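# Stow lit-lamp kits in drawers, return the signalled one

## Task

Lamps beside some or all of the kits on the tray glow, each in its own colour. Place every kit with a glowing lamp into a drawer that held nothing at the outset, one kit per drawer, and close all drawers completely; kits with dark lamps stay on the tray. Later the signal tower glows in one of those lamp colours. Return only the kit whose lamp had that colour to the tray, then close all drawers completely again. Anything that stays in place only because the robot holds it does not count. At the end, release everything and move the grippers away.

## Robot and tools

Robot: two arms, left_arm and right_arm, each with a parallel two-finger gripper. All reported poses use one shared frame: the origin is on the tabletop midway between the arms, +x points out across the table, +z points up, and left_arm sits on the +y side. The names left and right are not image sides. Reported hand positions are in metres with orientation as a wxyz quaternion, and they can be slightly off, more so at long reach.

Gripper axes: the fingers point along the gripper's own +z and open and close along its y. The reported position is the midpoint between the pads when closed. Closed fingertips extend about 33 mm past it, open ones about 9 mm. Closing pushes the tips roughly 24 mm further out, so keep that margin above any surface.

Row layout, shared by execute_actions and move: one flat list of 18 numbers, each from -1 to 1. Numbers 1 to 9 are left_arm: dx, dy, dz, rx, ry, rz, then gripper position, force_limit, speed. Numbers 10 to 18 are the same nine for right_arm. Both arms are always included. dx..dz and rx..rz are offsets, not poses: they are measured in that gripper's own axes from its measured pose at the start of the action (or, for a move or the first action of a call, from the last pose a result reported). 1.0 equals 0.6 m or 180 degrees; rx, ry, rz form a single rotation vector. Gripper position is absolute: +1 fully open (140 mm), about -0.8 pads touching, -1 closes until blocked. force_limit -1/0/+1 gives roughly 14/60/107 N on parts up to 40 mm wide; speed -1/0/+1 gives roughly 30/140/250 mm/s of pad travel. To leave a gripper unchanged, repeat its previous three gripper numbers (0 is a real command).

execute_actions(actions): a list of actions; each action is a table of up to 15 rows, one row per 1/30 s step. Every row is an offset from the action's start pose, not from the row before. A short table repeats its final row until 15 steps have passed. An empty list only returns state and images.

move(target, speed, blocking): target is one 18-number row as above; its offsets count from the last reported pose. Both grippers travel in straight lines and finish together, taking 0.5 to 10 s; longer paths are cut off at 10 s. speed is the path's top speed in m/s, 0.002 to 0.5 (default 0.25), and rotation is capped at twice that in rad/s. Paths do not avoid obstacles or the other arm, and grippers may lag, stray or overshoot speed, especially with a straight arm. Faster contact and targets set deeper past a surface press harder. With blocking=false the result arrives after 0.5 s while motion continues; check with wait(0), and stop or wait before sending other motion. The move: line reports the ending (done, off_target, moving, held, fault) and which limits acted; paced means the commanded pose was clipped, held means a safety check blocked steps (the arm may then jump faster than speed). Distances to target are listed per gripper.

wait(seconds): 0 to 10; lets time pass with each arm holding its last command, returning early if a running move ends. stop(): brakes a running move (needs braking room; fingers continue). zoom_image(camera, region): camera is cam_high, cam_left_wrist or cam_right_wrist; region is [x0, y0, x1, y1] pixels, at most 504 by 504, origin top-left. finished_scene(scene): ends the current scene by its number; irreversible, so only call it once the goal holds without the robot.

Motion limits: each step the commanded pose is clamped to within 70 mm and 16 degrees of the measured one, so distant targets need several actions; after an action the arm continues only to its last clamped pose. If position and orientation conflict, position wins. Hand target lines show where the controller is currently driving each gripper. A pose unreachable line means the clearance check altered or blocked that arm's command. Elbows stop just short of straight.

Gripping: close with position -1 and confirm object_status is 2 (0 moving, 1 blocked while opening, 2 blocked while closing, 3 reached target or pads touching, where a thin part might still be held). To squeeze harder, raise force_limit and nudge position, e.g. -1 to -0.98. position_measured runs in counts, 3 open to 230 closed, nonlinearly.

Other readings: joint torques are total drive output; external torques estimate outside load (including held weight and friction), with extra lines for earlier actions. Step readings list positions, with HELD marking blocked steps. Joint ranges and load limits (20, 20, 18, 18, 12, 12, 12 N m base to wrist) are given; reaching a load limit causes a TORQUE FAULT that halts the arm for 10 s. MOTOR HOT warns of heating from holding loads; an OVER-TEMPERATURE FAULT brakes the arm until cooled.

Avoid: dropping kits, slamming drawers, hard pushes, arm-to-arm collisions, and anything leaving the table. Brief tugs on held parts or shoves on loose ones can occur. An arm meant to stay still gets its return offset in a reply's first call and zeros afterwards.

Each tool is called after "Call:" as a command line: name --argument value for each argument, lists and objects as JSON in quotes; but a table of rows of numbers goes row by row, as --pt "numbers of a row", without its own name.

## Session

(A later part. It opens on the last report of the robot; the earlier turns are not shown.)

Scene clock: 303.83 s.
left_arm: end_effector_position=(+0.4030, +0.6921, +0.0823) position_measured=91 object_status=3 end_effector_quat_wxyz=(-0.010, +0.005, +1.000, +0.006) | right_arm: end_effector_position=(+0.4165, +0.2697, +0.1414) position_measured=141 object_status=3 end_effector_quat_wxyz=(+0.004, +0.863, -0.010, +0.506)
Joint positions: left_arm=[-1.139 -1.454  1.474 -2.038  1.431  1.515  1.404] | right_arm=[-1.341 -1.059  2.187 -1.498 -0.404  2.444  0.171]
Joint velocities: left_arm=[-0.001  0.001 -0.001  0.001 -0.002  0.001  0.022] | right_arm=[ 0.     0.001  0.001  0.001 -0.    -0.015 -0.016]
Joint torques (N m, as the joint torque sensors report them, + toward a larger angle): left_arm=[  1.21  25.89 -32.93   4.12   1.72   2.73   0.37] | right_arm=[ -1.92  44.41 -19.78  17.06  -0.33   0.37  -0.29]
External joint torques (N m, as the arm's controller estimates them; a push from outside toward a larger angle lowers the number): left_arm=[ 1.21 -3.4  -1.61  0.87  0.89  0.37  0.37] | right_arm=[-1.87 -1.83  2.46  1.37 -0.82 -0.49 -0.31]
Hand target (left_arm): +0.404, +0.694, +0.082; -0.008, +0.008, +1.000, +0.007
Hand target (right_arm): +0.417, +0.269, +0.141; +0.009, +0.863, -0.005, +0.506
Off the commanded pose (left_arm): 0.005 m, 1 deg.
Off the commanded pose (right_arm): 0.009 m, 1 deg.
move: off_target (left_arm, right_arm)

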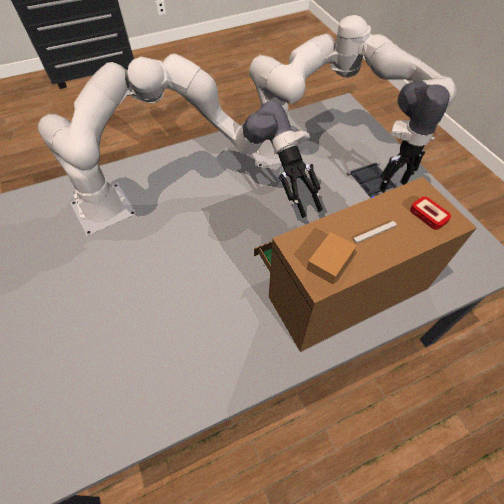

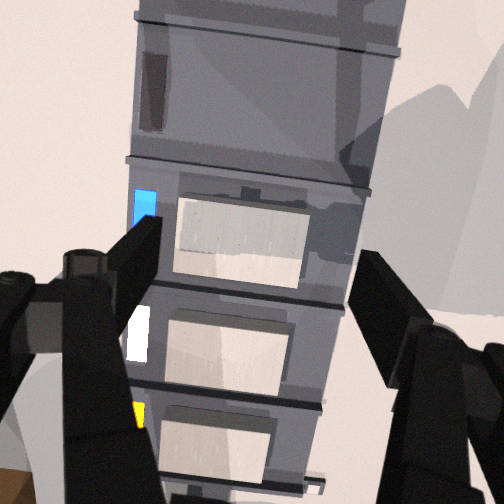

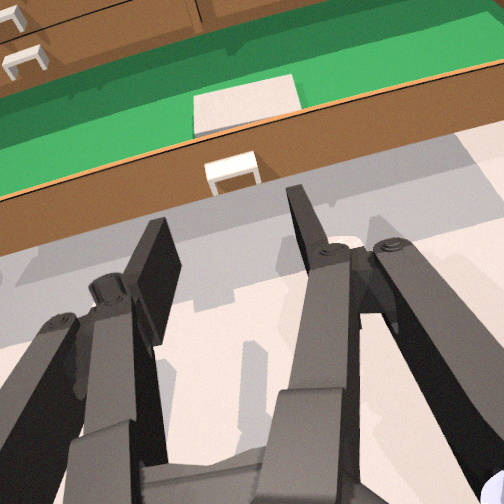

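Call:
move --target '[0.018,-0.018,0.052,0,0,0,0.3,0,0,0.023,0.007,0.067,0,0,0,-0.1,0,0]' --speed 0.06

Call:
move --target '[0,0,0,0,0,0,0.3,0,0,0,0,0,0,0,0,-1,0,-0.5]'

Scene clock: 306.53 s.
left_arm: end_effector_position=(+0.3912, +0.6813, +0.0518) position_measured=91 object_status=3 end_effector_quat_wxyz=(-0.012, +0.008, +1.000, +0.006) | right_arm: end_effector_position=(+0.4586, +0.2642, +0.1357) position_measured=141 object_status=3 end_effector_quat_wxyz=(+0.002, +0.863, -0.016, +0.506)
Joint positions: left_arm=[-1.104 -1.477  1.523 -2.103  1.473  1.551  1.386] | right_arm=[-1.428 -1.087  2.199 -1.455 -0.404  2.485  0.158]
Joint velocities: left_arm=[ 0.001  0.     0.001 -0.002  0.     0.005 -0.009] | right_arm=[ 0.     0.001 -0.001  0.001 -0.001  0.004 -0.003]
Joint torques (N m, as the joint torque sensors report them, + toward a larger angle): left_arm=[  2.06  25.12 -32.01   0.95   1.67   2.72  -0.12] | right_arm=[ -1.93  44.8  -19.36  17.16  -0.18   1.06  -0.19]
External joint torques (N m, as the arm's controller estimates them; a push from outside toward a larger angle lowers the number): left_arm=[ 2.09 -2.91 -0.85 -1.51  0.85  0.37 -0.12] | right_arm=[-2.14 -2.53  2.55  1.42 -0.79  0.13 -0.22]
Hand target (left_arm): +0.391, +0.682, +0.051; -0.011, +0.005, +1.000, +0.007
Hand target (right_arm): +0.458, +0.265, +0.135; +0.004, +0.863, -0.010, +0.506
Off the commanded pose (left_arm): 0.001 m, 0 deg.
Off the commanded pose (right_arm): 0.002 m, 1 deg.
move: done

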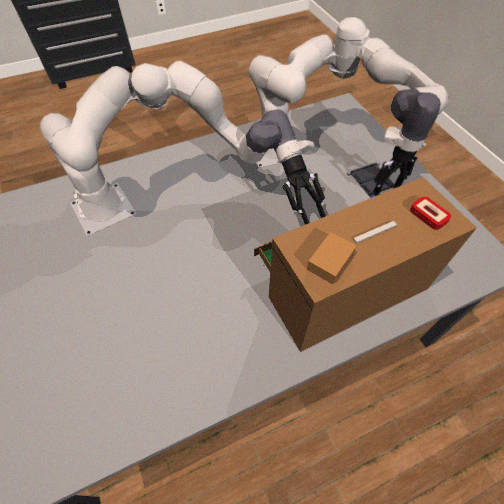

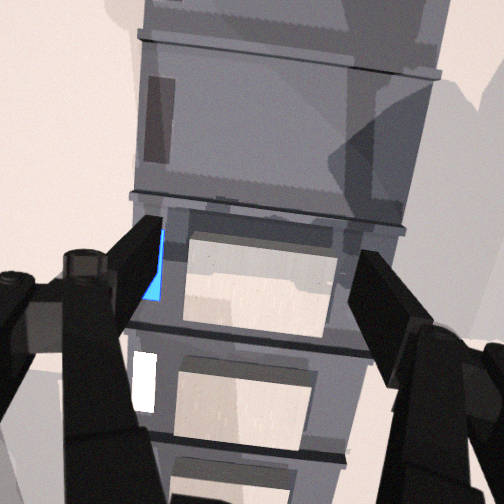

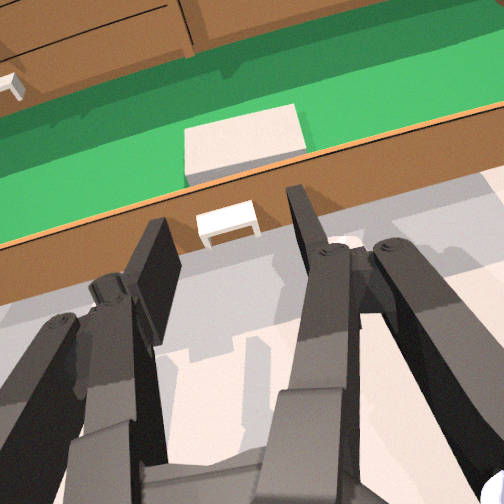

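Scene clock: 307.13 s.
left_arm: end_effector_position=(+0.3912, +0.6813, +0.0518) position_measured=91 object_status=3 end_effector_quat_wxyz=(-0.012, +0.008, +1.000, +0.006) | right_arm: end_effector_position=(+0.4581, +0.2653, +0.1360) position_measured=193 object_status=2 end_effector_quat_wxyz=(+0.001, +0.863, -0.015, +0.506)
Joint positions: left_arm=[-1.104 -1.477  1.523 -2.103  1.473  1.551  1.386] | right_arm=[-1.427 -1.087  2.199 -1.455 -0.404  2.487  0.158]
Joint velocities: left_arm=[ 0.001 -0.001  0.001 -0.     0.    -0.     0.001] | right_arm=[ 0.001  0.    -0.    -0.001 -0.001 -0.001  0.001]
Joint torques (N m, as the joint torque sensors report them, + toward a larger angle): left_arm=[  0.44  25.74 -31.76   2.17   0.67   2.37   0.06] | right_arm=[ -0.85  45.81 -20.78  15.01   0.6    0.51   0.11]
External joint torques (N m, as the arm's controller estimates them; a push from outside toward a larger angle lowers the number): left_arm=[ 0.48 -2.23 -0.72 -0.3  -0.15  0.02  0.06] | right_arm=[-0.84 -1.42  1.17 -0.59 -0.01 -0.4   0.09]
Hand target (left_arm): +0.391, +0.681, +0.052; -0.012, +0.008, +1.000, +0.006
Hand target (right_arm): +0.459, +0.264, +0.136; +0.002, +0.863, -0.016, +0.506
Off the commanded pose (left_arm): 0.000 m, 0 deg.
Off the commanded pose (right_arm): 0.001 m, 0 deg.
move: done

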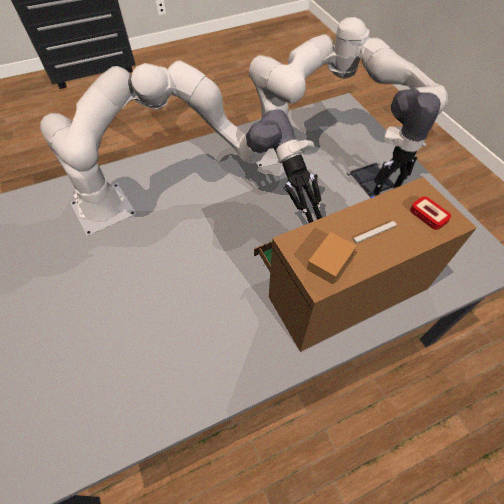

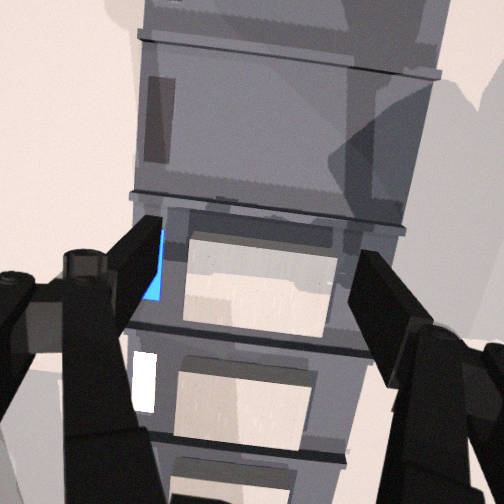

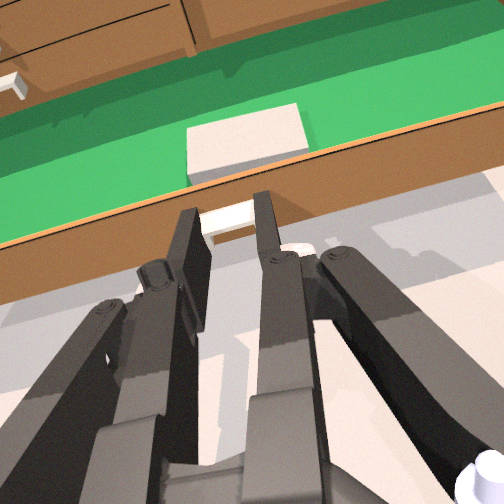

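Call:
move --target '[-0.013,-0.003,0.023,0,0,0,0.3,0,0,0.117,-0.01,0.203,0,0,0,-1,0,-0.5]' --speed 0.07

Call:
move --target '[0,0,0,0,0,0,-1,-0.2,-0.5,0,0,0,0,0,0,-0.1,0,0]'

Call:
move --target '[0,0,-0.08,0,0,0,-1,-0.2,-0.5,-0.04,0,-0.065,0,0,0,-0.1,0,0]' --speed 0.1

Call:
move --target '[0,0,-0.1,0,0,0,-1,-0.2,-0.5,-0.066,0,0.038,0,0,0,-0.1,0,0]' --speed 0.1

Scene clock: 311.83 s.
left_arm: end_effector_position=(+0.3969, +0.6784, +0.0387) position_measured=91 object_status=3 end_effector_quat_wxyz=(-0.014, +0.011, +1.000, +0.005) | right_arm: end_effector_position=(+0.5940, +0.2713, +0.1381) position_measured=193 object_status=2 end_effector_quat_wxyz=(+0.000, +0.862, -0.018, +0.506)
Joint positions: left_arm=[-1.125 -1.479  1.552 -2.091  1.486  1.571  1.384] | right_arm=[-1.824 -1.23   2.323 -1.021 -0.389  2.456  0.013]
Joint velocities: left_arm=[-0.001 -0.    -0.     0.002 -0.001  0.004 -0.   ] | right_arm=[-0.019 -0.002  0.021  0.035  0.001 -0.034 -0.033]
Joint torques (N m, as the joint torque sensors report them, + toward a larger angle): left_arm=[ -1.26  24.93 -31.88   3.84   1.75   2.75  -0.11] | right_arm=[ -6.39  52.97 -15.86  20.53   0.44   2.67   0.1 ]
External joint torques (N m, as the arm's controller estimates them; a push from outside toward a larger angle lowers the number): left_arm=[-1.13 -3.52 -0.54  1.61  0.93  0.38 -0.11] | right_arm=[-6.43 -2.54  1.17  3.08 -0.16  1.5   0.09]
Hand target (left_arm): +0.399, +0.679, +0.038; -0.012, +0.009, +1.000, +0.006
Hand target (right_arm): +0.599, +0.271, +0.141; +0.000, +0.862, -0.015, +0.507
Off the commanded pose (left_arm): 0.002 m, 0 deg.
Off the commanded pose (right_arm): 0.006 m, 0 deg.
move: off_target (right_arm)

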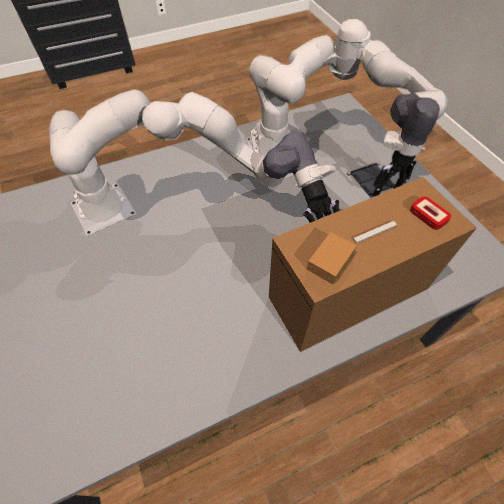

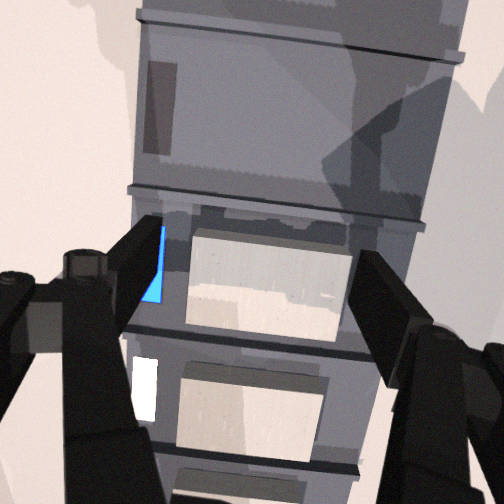

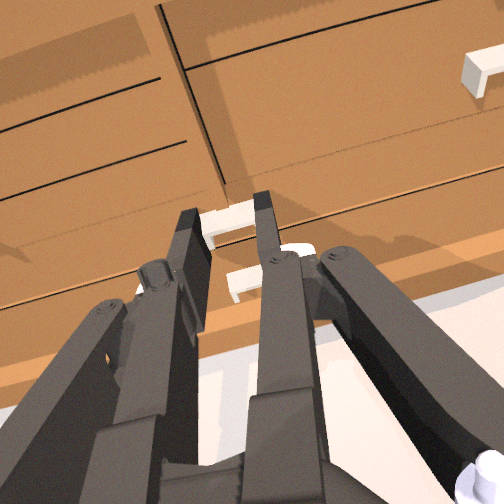

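Scene clock: 312.33 s.
left_arm: end_effector_position=(+0.3976, +0.6830, +0.0414) position_measured=131 object_status=2 end_effector_quat_wxyz=(-0.012, +0.008, +1.000, +0.009) | right_arm: end_effector_position=(+0.5936, +0.2713, +0.1380) position_measured=141 object_status=3 end_effector_quat_wxyz=(+0.001, +0.862, -0.018, +0.506)
Joint positions: left_arm=[-1.123 -1.477  1.547 -2.088  1.491  1.571  1.384] | right_arm=[-1.823 -1.23   2.323 -1.021 -0.389  2.454  0.013]
Joint velocities: left_arm=[ 0.001 -0.    -0.    -0.001 -0.    -0.     0.001] | right_arm=[ 0.     0.     0.001 -0.    -0.    -0.001  0.   ]
Joint torques (N m, as the joint torque sensors report them, + toward a larger angle): left_arm=[  0.    23.77 -30.42   0.47  -0.2    2.28   0.08] | right_arm=[ -0.72  53.79 -15.6   17.37   0.54   1.31   0.14]
External joint torques (N m, as the arm's controller estimates them; a push from outside toward a larger angle lowers the number): left_arm=[ 0.01 -4.72  0.91 -1.87 -1.04 -0.08  0.08] | right_arm=[-0.66 -1.7   1.39 -0.14 -0.07  0.08  0.12]
Hand target (left_arm): +0.397, +0.678, +0.039; -0.014, +0.011, +1.000, +0.005
Hand target (right_arm): +0.594, +0.271, +0.138; +0.000, +0.862, -0.018, +0.506
Off the commanded pose (left_arm): 0.005 m, 1 deg.
Off the commanded pose (right_arm): 0.000 m, 0 deg.
move: off_target (left_arm)

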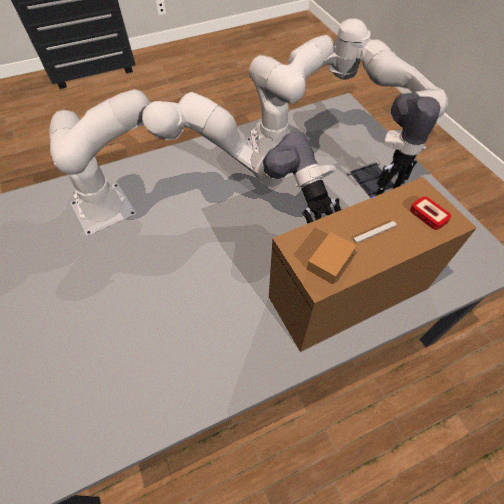

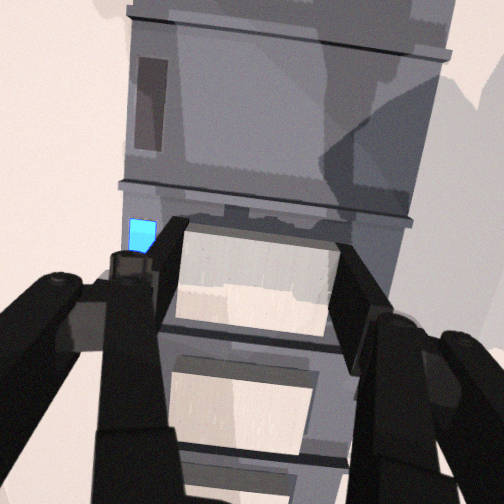

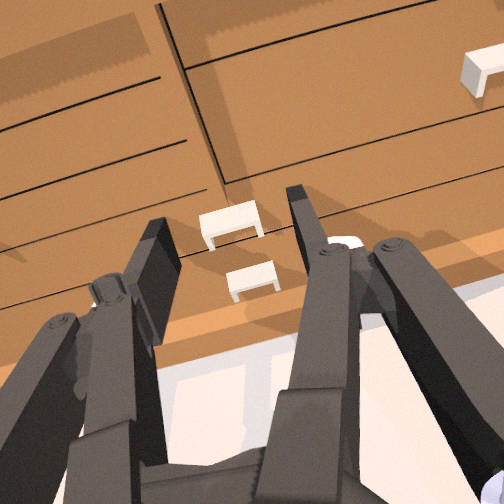

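Scene clock: 313.37 s.
left_arm: end_effector_position=(+0.3987, +0.6833, +0.0886) position_measured=131 object_status=2 end_effector_quat_wxyz=(-0.010, +0.006, +1.000, +0.009) | right_arm: end_effector_position=(+0.5476, +0.2716, +0.1344) position_measured=141 object_status=3 end_effector_quat_wxyz=(+0.005, +0.863, -0.013, +0.506)
Joint positions: left_arm=[-1.124 -1.438  1.463 -2.07   1.417  1.517  1.386] | right_arm=[-1.685 -1.174  2.281 -1.19  -0.401  2.475  0.061]
Joint velocities: left_arm=[-0.    -0.     0.001 -0.    -0.    -0.006  0.   ] | right_arm=[-0.    -0.    -0.001 -0.004  0.001  0.004  0.015]
Joint torques (N m, as the joint torque sensors report them, + toward a larger angle): left_arm=[ -1.04  27.32 -33.05   4.9   -0.43   1.94   0.29] | right_arm=[  0.7   52.   -19.22  15.     1.27   1.2    0.47]
External joint torques (N m, as the arm's controller estimates them; a push from outside toward a larger angle lowers the number): left_arm=[-1.03 -0.97 -2.04  1.19 -1.27 -0.42  0.29] | right_arm=[ 0.64 -0.7  -0.11 -1.79  0.64  0.11  0.45]
Hand target (left_arm): +0.399, +0.683, +0.090; -0.011, +0.008, +1.000, +0.008
Hand target (right_arm): +0.548, +0.272, +0.135; +0.001, +0.863, -0.018, +0.505
Off the commanded pose (left_arm): 0.001 m, 0 deg.
Off the commanded pose (right_arm): 0.002 m, 1 deg.
move: done

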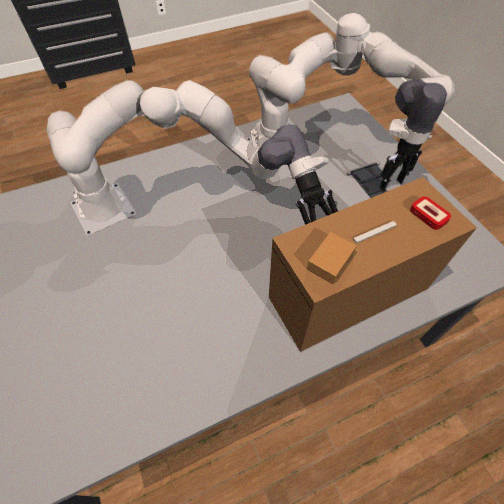

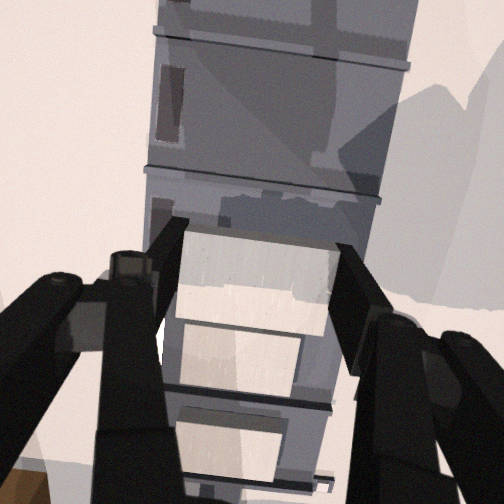

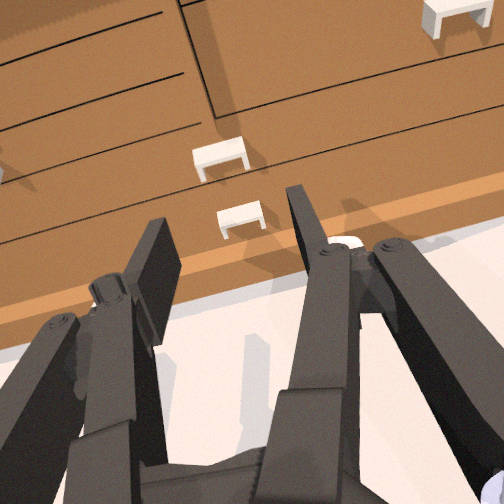

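Scene clock: 314.43 s.
left_arm: end_effector_position=(+0.4000, +0.6836, +0.1479) position_measured=131 object_status=2 end_effector_quat_wxyz=(-0.008, +0.003, +1.000, +0.010) | right_arm: end_effector_position=(+0.5483, +0.2714, +0.0896) position_measured=141 object_status=3 end_effector_quat_wxyz=(+0.010, +0.862, -0.007, +0.507)
Joint positions: left_arm=[-1.136 -1.385  1.363 -2.024  1.328  1.449  1.393] | right_arm=[-1.701 -1.262  2.282 -1.147 -0.385  2.489  0.093]
Joint velocities: left_arm=[-0.    -0.001  0.001  0.001 -0.004 -0.011  0.004] | right_arm=[ 0.001 -0.001 -0.     0.002  0.004  0.002  0.013]
Joint torques (N m, as the joint torque sensors report them, + toward a larger angle): left_arm=[ -1.47  26.71 -33.18   7.01  -0.51   1.88   0.26] | right_arm=[ -1.62  51.   -18.11  17.3    1.49   1.24   0.44]
External joint torques (N m, as the arm's controller estimates them; a push from outside toward a larger angle lowers the number): left_arm=[-1.59 -1.65 -2.7   1.64 -1.37 -0.48  0.26] | right_arm=[-1.72 -2.46  1.15  1.46  0.85  0.24  0.41]
Hand target (left_arm): +0.400, +0.682, +0.149; -0.010, +0.006, +1.000, +0.009
Hand target (right_arm): +0.549, +0.272, +0.089; +0.005, +0.862, -0.013, +0.506
Off the commanded pose (left_arm): 0.002 m, 0 deg.
Off the commanded pose (right_arm): 0.001 m, 1 deg.
move: done

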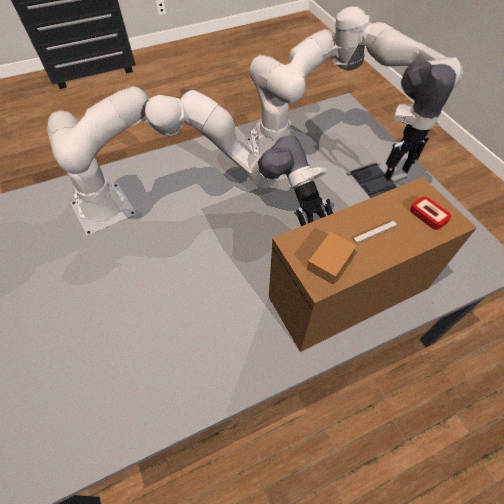

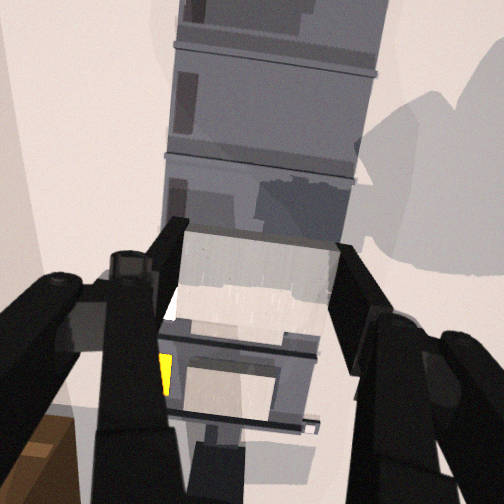

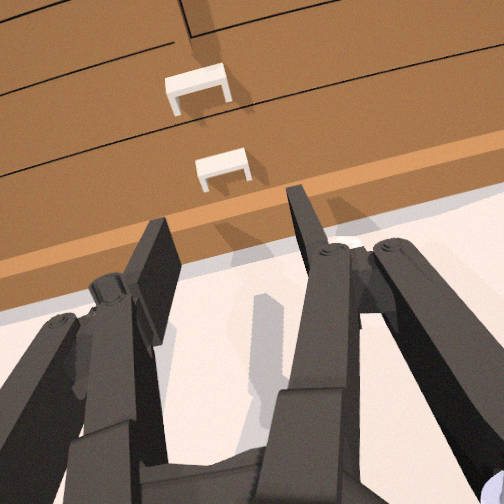

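Call:
move --target '[0,0,0,0,0,0,-1,-0.2,-0.5,0.029,0,0.072,0,0,0,-0.1,0,0]' --speed 0.04

Call:
move --target '[0,0,0,0,0,0,-1,-0.2,-0.5,0,0,0,0,0,0,-1,0,-0.5]'

Scene clock: 318.10 s.
left_arm: end_effector_position=(+0.3995, +0.6836, +0.1478) position_measured=131 object_status=2 end_effector_quat_wxyz=(-0.009, +0.003, +1.000, +0.010) | right_arm: end_effector_position=(+0.5944, +0.2729, +0.0864) position_measured=141 object_status=3 end_effector_quat_wxyz=(+0.004, +0.861, -0.011, +0.508)
Joint positions: left_arm=[-1.136 -1.385  1.363 -2.024  1.328  1.447  1.394] | right_arm=[-1.852 -1.336  2.325 -0.944 -0.385  2.46   0.055]
Joint velocities: left_arm=[-0.002 -0.    -0.001 -0.001  0.002 -0.001  0.   ] | right_arm=[-0.008 -0.004  0.013  0.024  0.001 -0.019 -0.021]
Joint torques (N m, as the joint torque sensors report them, + toward a larger angle): left_arm=[  1.03  25.09 -32.39   5.     0.91   2.53   0.03] | right_arm=[ -2.19  52.74 -14.06  17.24   0.3    0.48  -0.23]
External joint torques (N m, as the arm's controller estimates them; a push from outside toward a larger angle lowers the number): left_arm=[ 1.17 -3.42 -1.75 -0.22  0.06  0.16  0.03] | right_arm=[-2.13 -3.42  2.39  0.7  -0.29 -0.6  -0.26]
Hand target (left_arm): +0.400, +0.684, +0.148; -0.008, +0.003, +1.000, +0.010
Hand target (right_arm): +0.595, +0.271, +0.085; +0.009, +0.862, -0.007, +0.507
Off the commanded pose (left_arm): 0.001 m, 0 deg.
Off the commanded pose (right_arm): 0.004 m, 1 deg.
move: off_target (right_arm)

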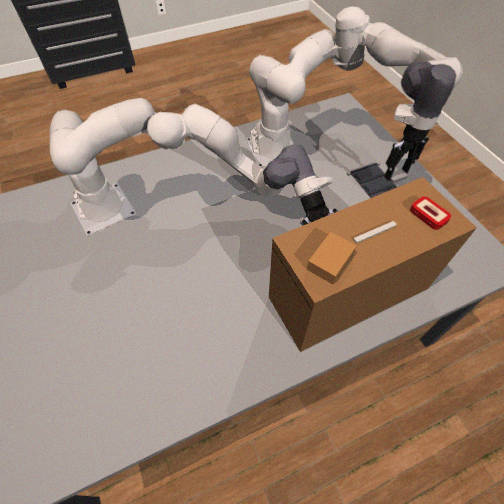

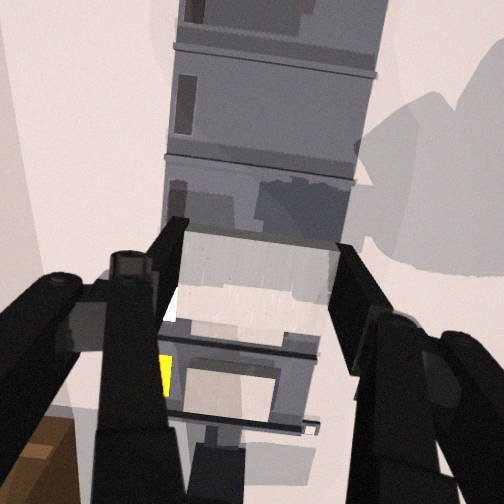

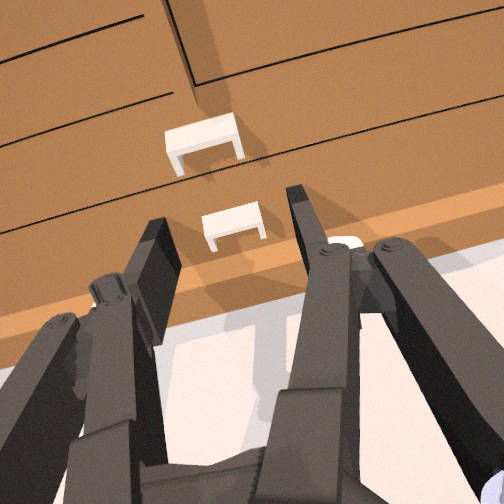

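Scene clock: 318.70 s.
left_arm: end_effector_position=(+0.3995, +0.6836, +0.1478) position_measured=131 object_status=2 end_effector_quat_wxyz=(-0.009, +0.003, +1.000, +0.010) | right_arm: end_effector_position=(+0.5939, +0.2719, +0.0865) position_measured=193 object_status=2 end_effector_quat_wxyz=(+0.006, +0.861, -0.012, +0.508)
Joint positions: left_arm=[-1.136 -1.385  1.363 -2.024  1.328  1.447  1.394] | right_arm=[-1.85  -1.336  2.325 -0.945 -0.385  2.454  0.055]
Joint velocities: left_arm=[-0.001  0.     0.001 -0.     0.     0.001 -0.   ] | right_arm=[-0.001 -0.001 -0.001  0.001  0.001  0.    -0.001]
Joint torques (N m, as the joint torque sensors report them, + toward a larger angle): left_arm=[ -0.01  26.62 -31.88   5.05   0.57   2.3    0.08] | right_arm=[ -1.56  53.93 -14.83  17.08   0.43   1.81   0.14]
External joint torques (N m, as the arm's controller estimates them; a push from outside toward a larger angle lowers the number): left_arm=[ 0.12 -1.88 -1.3  -0.19 -0.27 -0.07  0.08] | right_arm=[-1.39 -2.19  1.65  0.54 -0.14  0.73  0.12]
Hand target (left_arm): +0.400, +0.684, +0.148; -0.009, +0.003, +1.000, +0.010
Hand target (right_arm): +0.594, +0.273, +0.086; +0.004, +0.861, -0.011, +0.508
Off the commanded pose (left_arm): 0.000 m, 0 deg.
Off the commanded pose (right_arm): 0.001 m, 0 deg.
move: done

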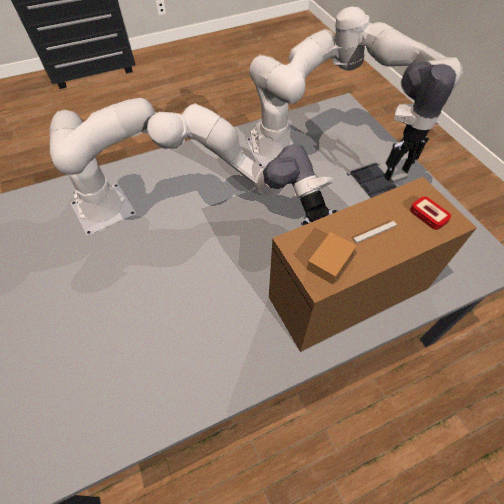

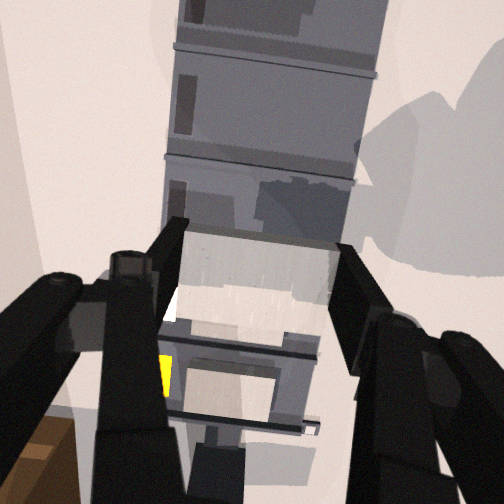

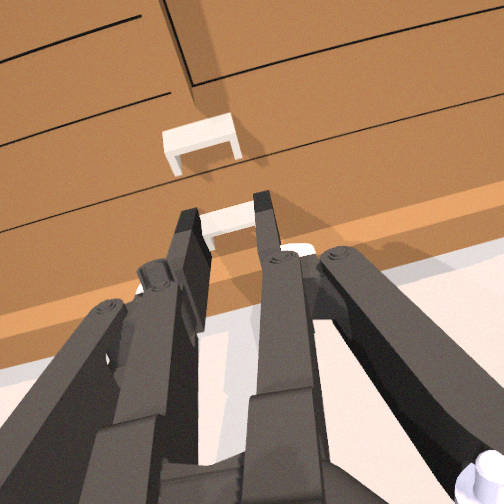

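Call:
move --target '[0,0,0,0,0,0,-1,-0.2,-0.5,-0.117,0.008,-0.202,0,0,0,-1,0,-0.5]' --speed 0.07

Scene clock: 322.07 s.
left_arm: end_effector_position=(+0.3995, +0.6836, +0.1478) position_measured=131 object_status=2 end_effector_quat_wxyz=(-0.009, +0.003, +1.000, +0.010) | right_arm: end_effector_position=(+0.4584, +0.2663, +0.0845) position_measured=193 object_status=2 end_effector_quat_wxyz=(+0.010, +0.860, -0.010, +0.509)
Joint positions: left_arm=[-1.136 -1.385  1.363 -2.024  1.328  1.447  1.394] | right_arm=[-1.457 -1.188  2.226 -1.398 -0.394  2.49   0.201]
Joint velocities: left_arm=[ 0.001 -0.    -0.001 -0.001  0.     0.001 -0.001] | right_arm=[ 0.002  0.002 -0.002 -0.003  0.    -0.     0.016]
Joint torques (N m, as the joint torque sensors report them, + toward a larger angle): left_arm=[  0.95  26.24 -31.96   5.62   0.64   2.25   0.15] | right_arm=[  2.78  46.93 -18.94  12.22   1.54   0.74   0.46]
External joint torques (N m, as the arm's controller estimates them; a push from outside toward a larger angle lowers the number): left_arm=[ 0.86 -2.19 -1.4   0.28 -0.21 -0.11  0.15] | right_arm=[ 2.99 -1.88  3.34 -2.16  0.97  0.    0.43]
Hand target (left_arm): +0.400, +0.684, +0.148; -0.009, +0.003, +1.000, +0.010
Hand target (right_arm): +0.453, +0.268, +0.081; +0.007, +0.862, -0.012, +0.507
Off the commanded pose (left_arm): 0.000 m, 0 deg.
Off the commanded pose (right_arm): 0.007 m, 1 deg.
move: off_target (right_arm)

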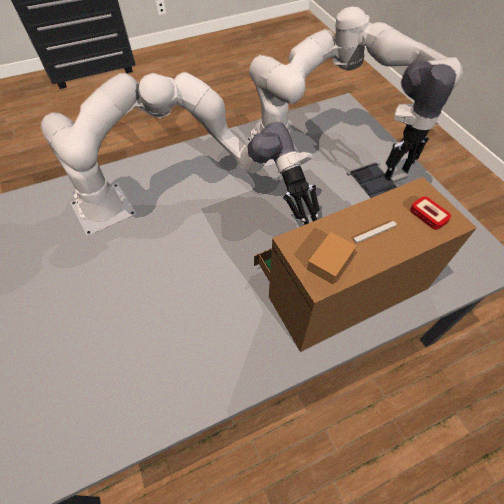

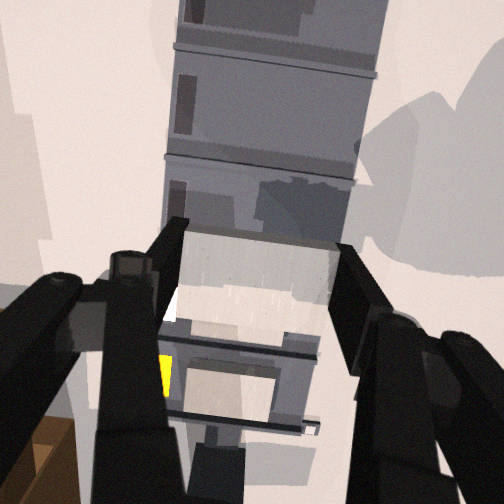

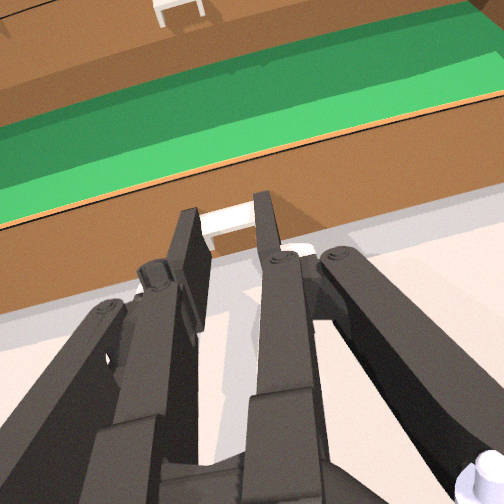

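Call:
move --target '[0,0,0,0,0,0,-1,-0.2,-0.5,0,0,0,0,0,0,-0.1,0,0]'

Call:
move --target '[0,-0.05,-0.07,0,0,0,-1,-0.2,-0.5,-0.025,0,-0.055,0,0,0,-0.1,0,0]' --speed 0.15

Call:
move --target '[-0.04,-0.22,0,0,0,0,-1,-0.2,-0.5,0.07,0.55,-0.04,0,0,0,-0.1,0,0]'

Call:
move --target '[-0.2,-0.42,0,0,0,0,-1,-0.2,-0.5,0,0,0,0,0,0,-0.1,0,0]' --speed 0.2

Scene clock: 326.03 s.
left_arm: end_effector_position=(+0.3995, +0.6836, +0.1478) position_measured=131 object_status=2 end_effector_quat_wxyz=(-0.009, +0.003, +1.000, +0.010) | right_arm: end_effector_position=(+0.4583, +0.2662, +0.0845) position_measured=141 object_status=3 end_effector_quat_wxyz=(+0.010, +0.860, -0.011, +0.509)
Joint positions: left_arm=[-1.136 -1.385  1.363 -2.024  1.328  1.447  1.394] | right_arm=[-1.457 -1.188  2.226 -1.398 -0.394  2.49   0.203]
Joint velocities: left_arm=[-0.001 -0.    -0.     0.001  0.    -0.001  0.   ] | right_arm=[ 0.     0.     0.001  0.    -0.    -0.     0.   ]
Joint torques (N m, as the joint torque sensors report them, + toward a larger angle): left_arm=[ -0.45  26.25 -32.19   5.1    0.67   2.5    0.1 ] | right_arm=[ -0.62  47.17 -20.55  14.57   0.36   0.63  -0.01]
External joint torques (N m, as the arm's controller estimates them; a push from outside toward a larger angle lowers the number): left_arm=[-0.44 -2.19 -1.66 -0.21 -0.18  0.13  0.1 ] | right_arm=[-0.93 -1.64  1.46 -0.01 -0.22 -0.16 -0.03]
Hand target (left_arm): +0.400, +0.684, +0.148; -0.009, +0.003, +1.000, +0.010
Hand target (right_arm): +0.458, +0.266, +0.085; +0.010, +0.860, -0.010, +0.509
Off the commanded pose (left_arm): 0.000 m, 0 deg.
Off the commanded pose (right_arm): 0.000 m, 0 deg.
move: done

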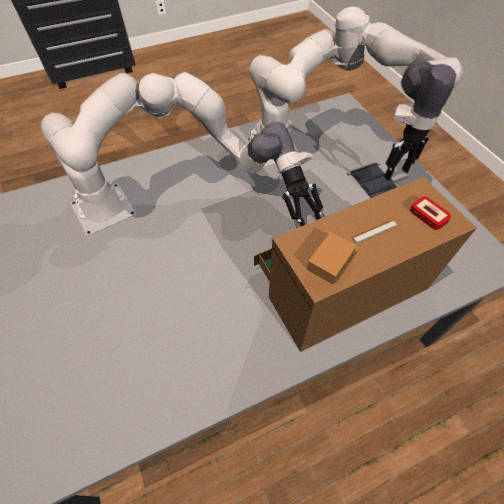

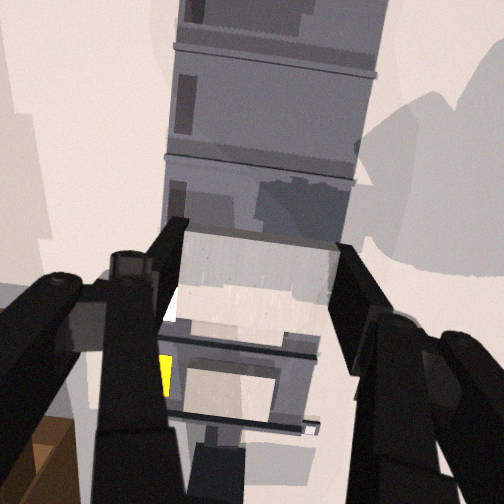

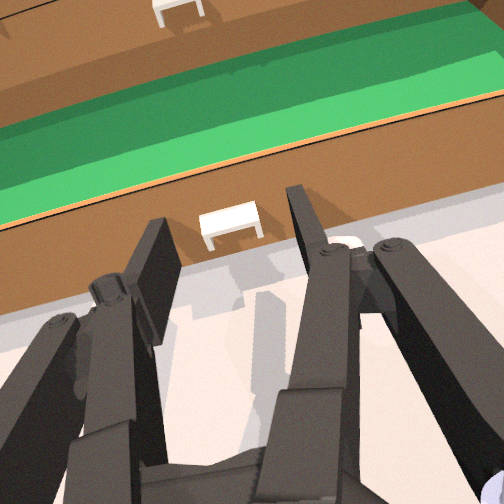

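Scene clock: 327.00 s.
left_arm: end_effector_position=(+0.4011, +0.6550, +0.1898) position_measured=131 object_status=2 end_effector_quat_wxyz=(-0.006, +0.006, +1.000, +0.010) | right_arm: end_effector_position=(+0.4210, +0.2683, +0.0856) position_measured=141 object_status=3 end_effector_quat_wxyz=(+0.011, +0.861, -0.004, +0.509)
Joint positions: left_arm=[-1.151 -1.34   1.286 -2.032  1.251  1.41   1.352] | right_arm=[-1.375 -1.164  2.216 -1.457 -0.394  2.469  0.218]
Joint velocities: left_arm=[-0.    -0.002 -0.001  0.002 -0.005 -0.002 -0.015] | right_arm=[ 0.001 -0.001  0.001 -0.002 -0.    -0.003  0.006]
Joint torques (N m, as the joint torque sensors report them, + toward a larger angle): left_arm=[  0.24  25.96 -32.04   5.45  -0.32   2.14  -0.02] | right_arm=[ -0.12  46.82 -22.7   12.61   1.34   0.23   0.32]
External joint torques (N m, as the arm's controller estimates them; a push from outside toward a larger angle lowers the number): left_arm=[ 0.22 -1.15 -2.32 -1.28 -1.16 -0.25 -0.03] | right_arm=[-0.31 -0.57 -0.32 -1.66  0.84 -0.48  0.3 ]
Hand target (left_arm): +0.400, +0.653, +0.190; -0.008, +0.004, +1.000, +0.009
Hand target (right_arm): +0.422, +0.266, +0.087; +0.010, +0.861, -0.011, +0.509
Off the commanded pose (left_arm): 0.003 m, 0 deg.
Off the commanded pose (right_arm): 0.002 m, 1 deg.
move: done

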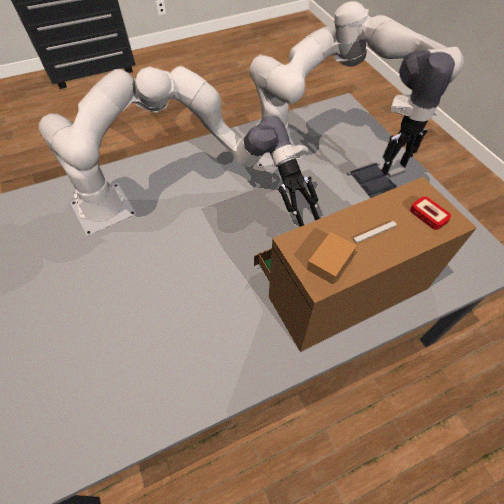

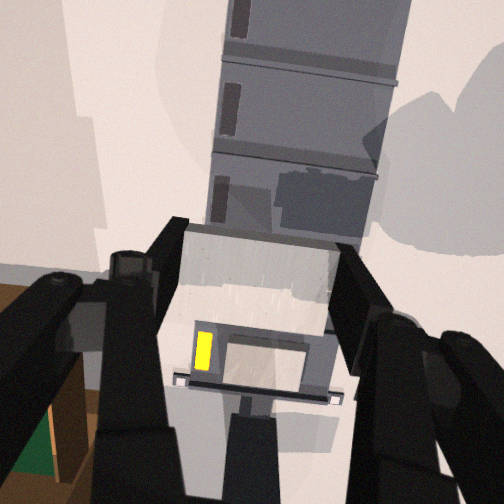

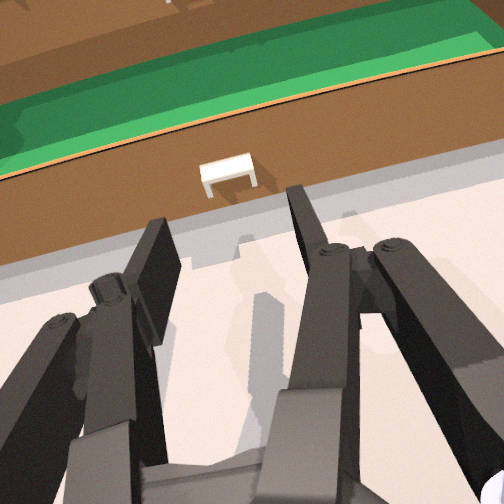

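Scene clock: 329.13 s.
left_arm: end_effector_position=(+0.4230, +0.5247, +0.1889) position_measured=131 object_status=2 end_effector_quat_wxyz=(-0.004, +0.009, +1.000, +0.011) | right_arm: end_effector_position=(+0.4164, -0.0639, +0.1316) position_measured=141 object_status=3 end_effector_quat_wxyz=(+0.016, +0.862, -0.001, +0.507)
Joint positions: left_arm=[-1.289 -1.3    1.265 -2.156  1.192  1.459  1.093] | right_arm=[-0.76  -1.055  1.645 -2.677 -0.614  3.188  0.374]
Joint velocities: left_arm=[ 0.     0.001 -0.     0.    -0.     0.001 -0.02 ] | right_arm=[ 0.    -0.004  0.002 -0.002  0.005  0.014  0.   ]
Joint torques (N m, as the joint torque sensors report them, + toward a larger angle): left_arm=[ -0.85  21.63 -31.18   7.79  -0.14   2.75  -0.02] | right_arm=[  0.59  15.64 -21.8    5.6    2.78   0.38   0.44]
External joint torques (N m, as the arm's controller estimates them; a push from outside toward a larger angle lowers the number): left_arm=[-0.92 -1.98 -2.59 -0.64 -0.99  0.36 -0.02] | right_arm=[ 0.58 -0.99 -0.36 -1.76  0.96  0.02  0.42]
Hand target (left_arm): +0.424, +0.522, +0.190; -0.003, +0.007, +1.000, +0.009
Hand target (right_arm): +0.416, -0.064, +0.132; +0.012, +0.862, -0.005, +0.507
Off the commanded pose (left_arm): 0.003 m, 0 deg.
Off the commanded pose (right_arm): 0.008 m, 1 deg.
move: off_target (right_arm)

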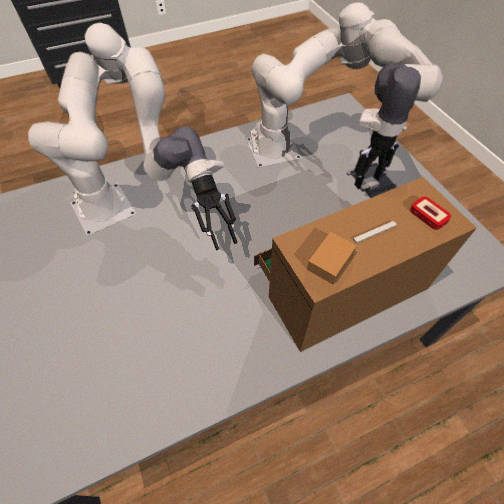

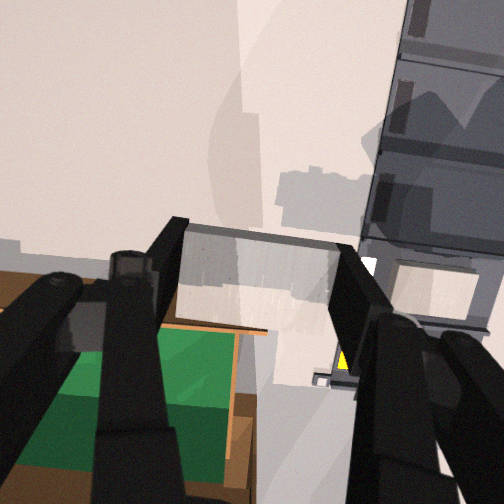

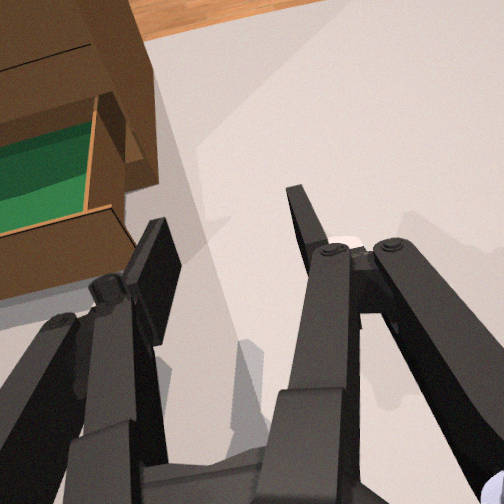

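Scene clock: 331.17 s.
left_arm: end_effector_position=(+0.5361, +0.2650, +0.1899) position_measured=131 object_status=2 end_effector_quat_wxyz=(+0.002, +0.017, +1.000, +0.008) | right_arm: end_effector_position=(+0.4164, -0.0639, +0.1316) position_measured=141 object_status=3 end_effector_quat_wxyz=(+0.016, +0.862, -0.001, +0.507)
Joint positions: left_arm=[-2.003 -1.155  1.444 -1.823  1.15   1.551  0.758] | right_arm=[-0.76  -1.055  1.645 -2.677 -0.614  3.188  0.374]
Joint velocities: left_arm=[-0.    -0.001  0.001  0.    -0.001  0.    -0.027] | right_arm=[-0.001  0.     0.     0.001  0.001 -0.     0.001]
Joint torques (N m, as the joint torque sensors report them, + toward a larger angle): left_arm=[ -0.39  28.63 -30.97  10.96  -0.13   2.62  -0.1 ] | right_arm=[ -0.43  16.47 -20.58   6.94   1.75   0.22   0.11]
External joint torques (N m, as the arm's controller estimates them; a push from outside toward a larger angle lowers the number): left_arm=[-0.34 -1.87 -1.72  1.18 -0.96  0.19 -0.1 ] | right_arm=[-0.34 -0.17  0.96 -0.45 -0.07 -0.14  0.08]
Hand target (left_arm): +0.536, +0.264, +0.190; +0.001, +0.011, +1.000, +0.006
Hand target (right_arm): +0.416, -0.064, +0.132; +0.016, +0.862, -0.001, +0.507
Off the commanded pose (left_arm): 0.010 m, 1 deg.
Off the commanded pose (right_arm): 0.000 m, 0 deg.
move: off_target (left_arm)

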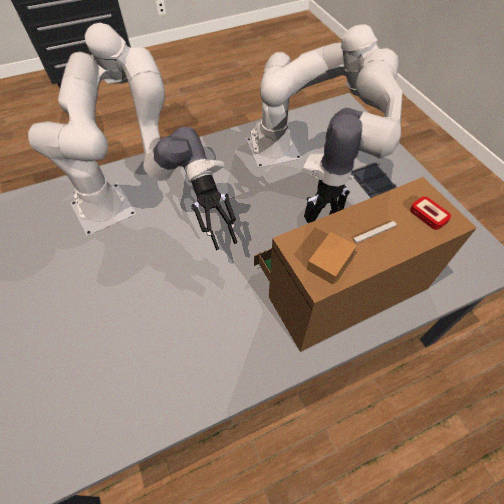

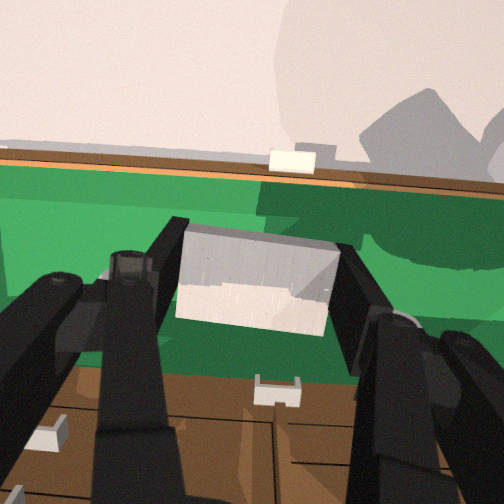

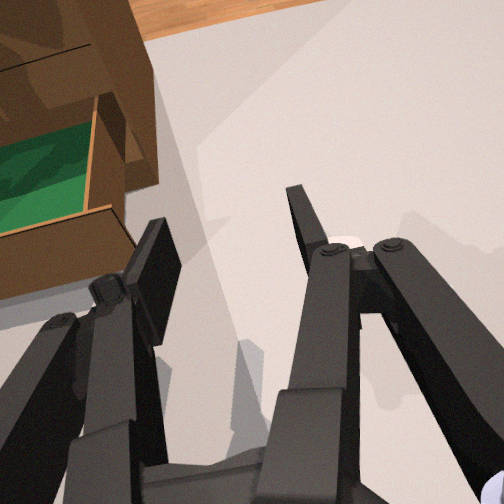

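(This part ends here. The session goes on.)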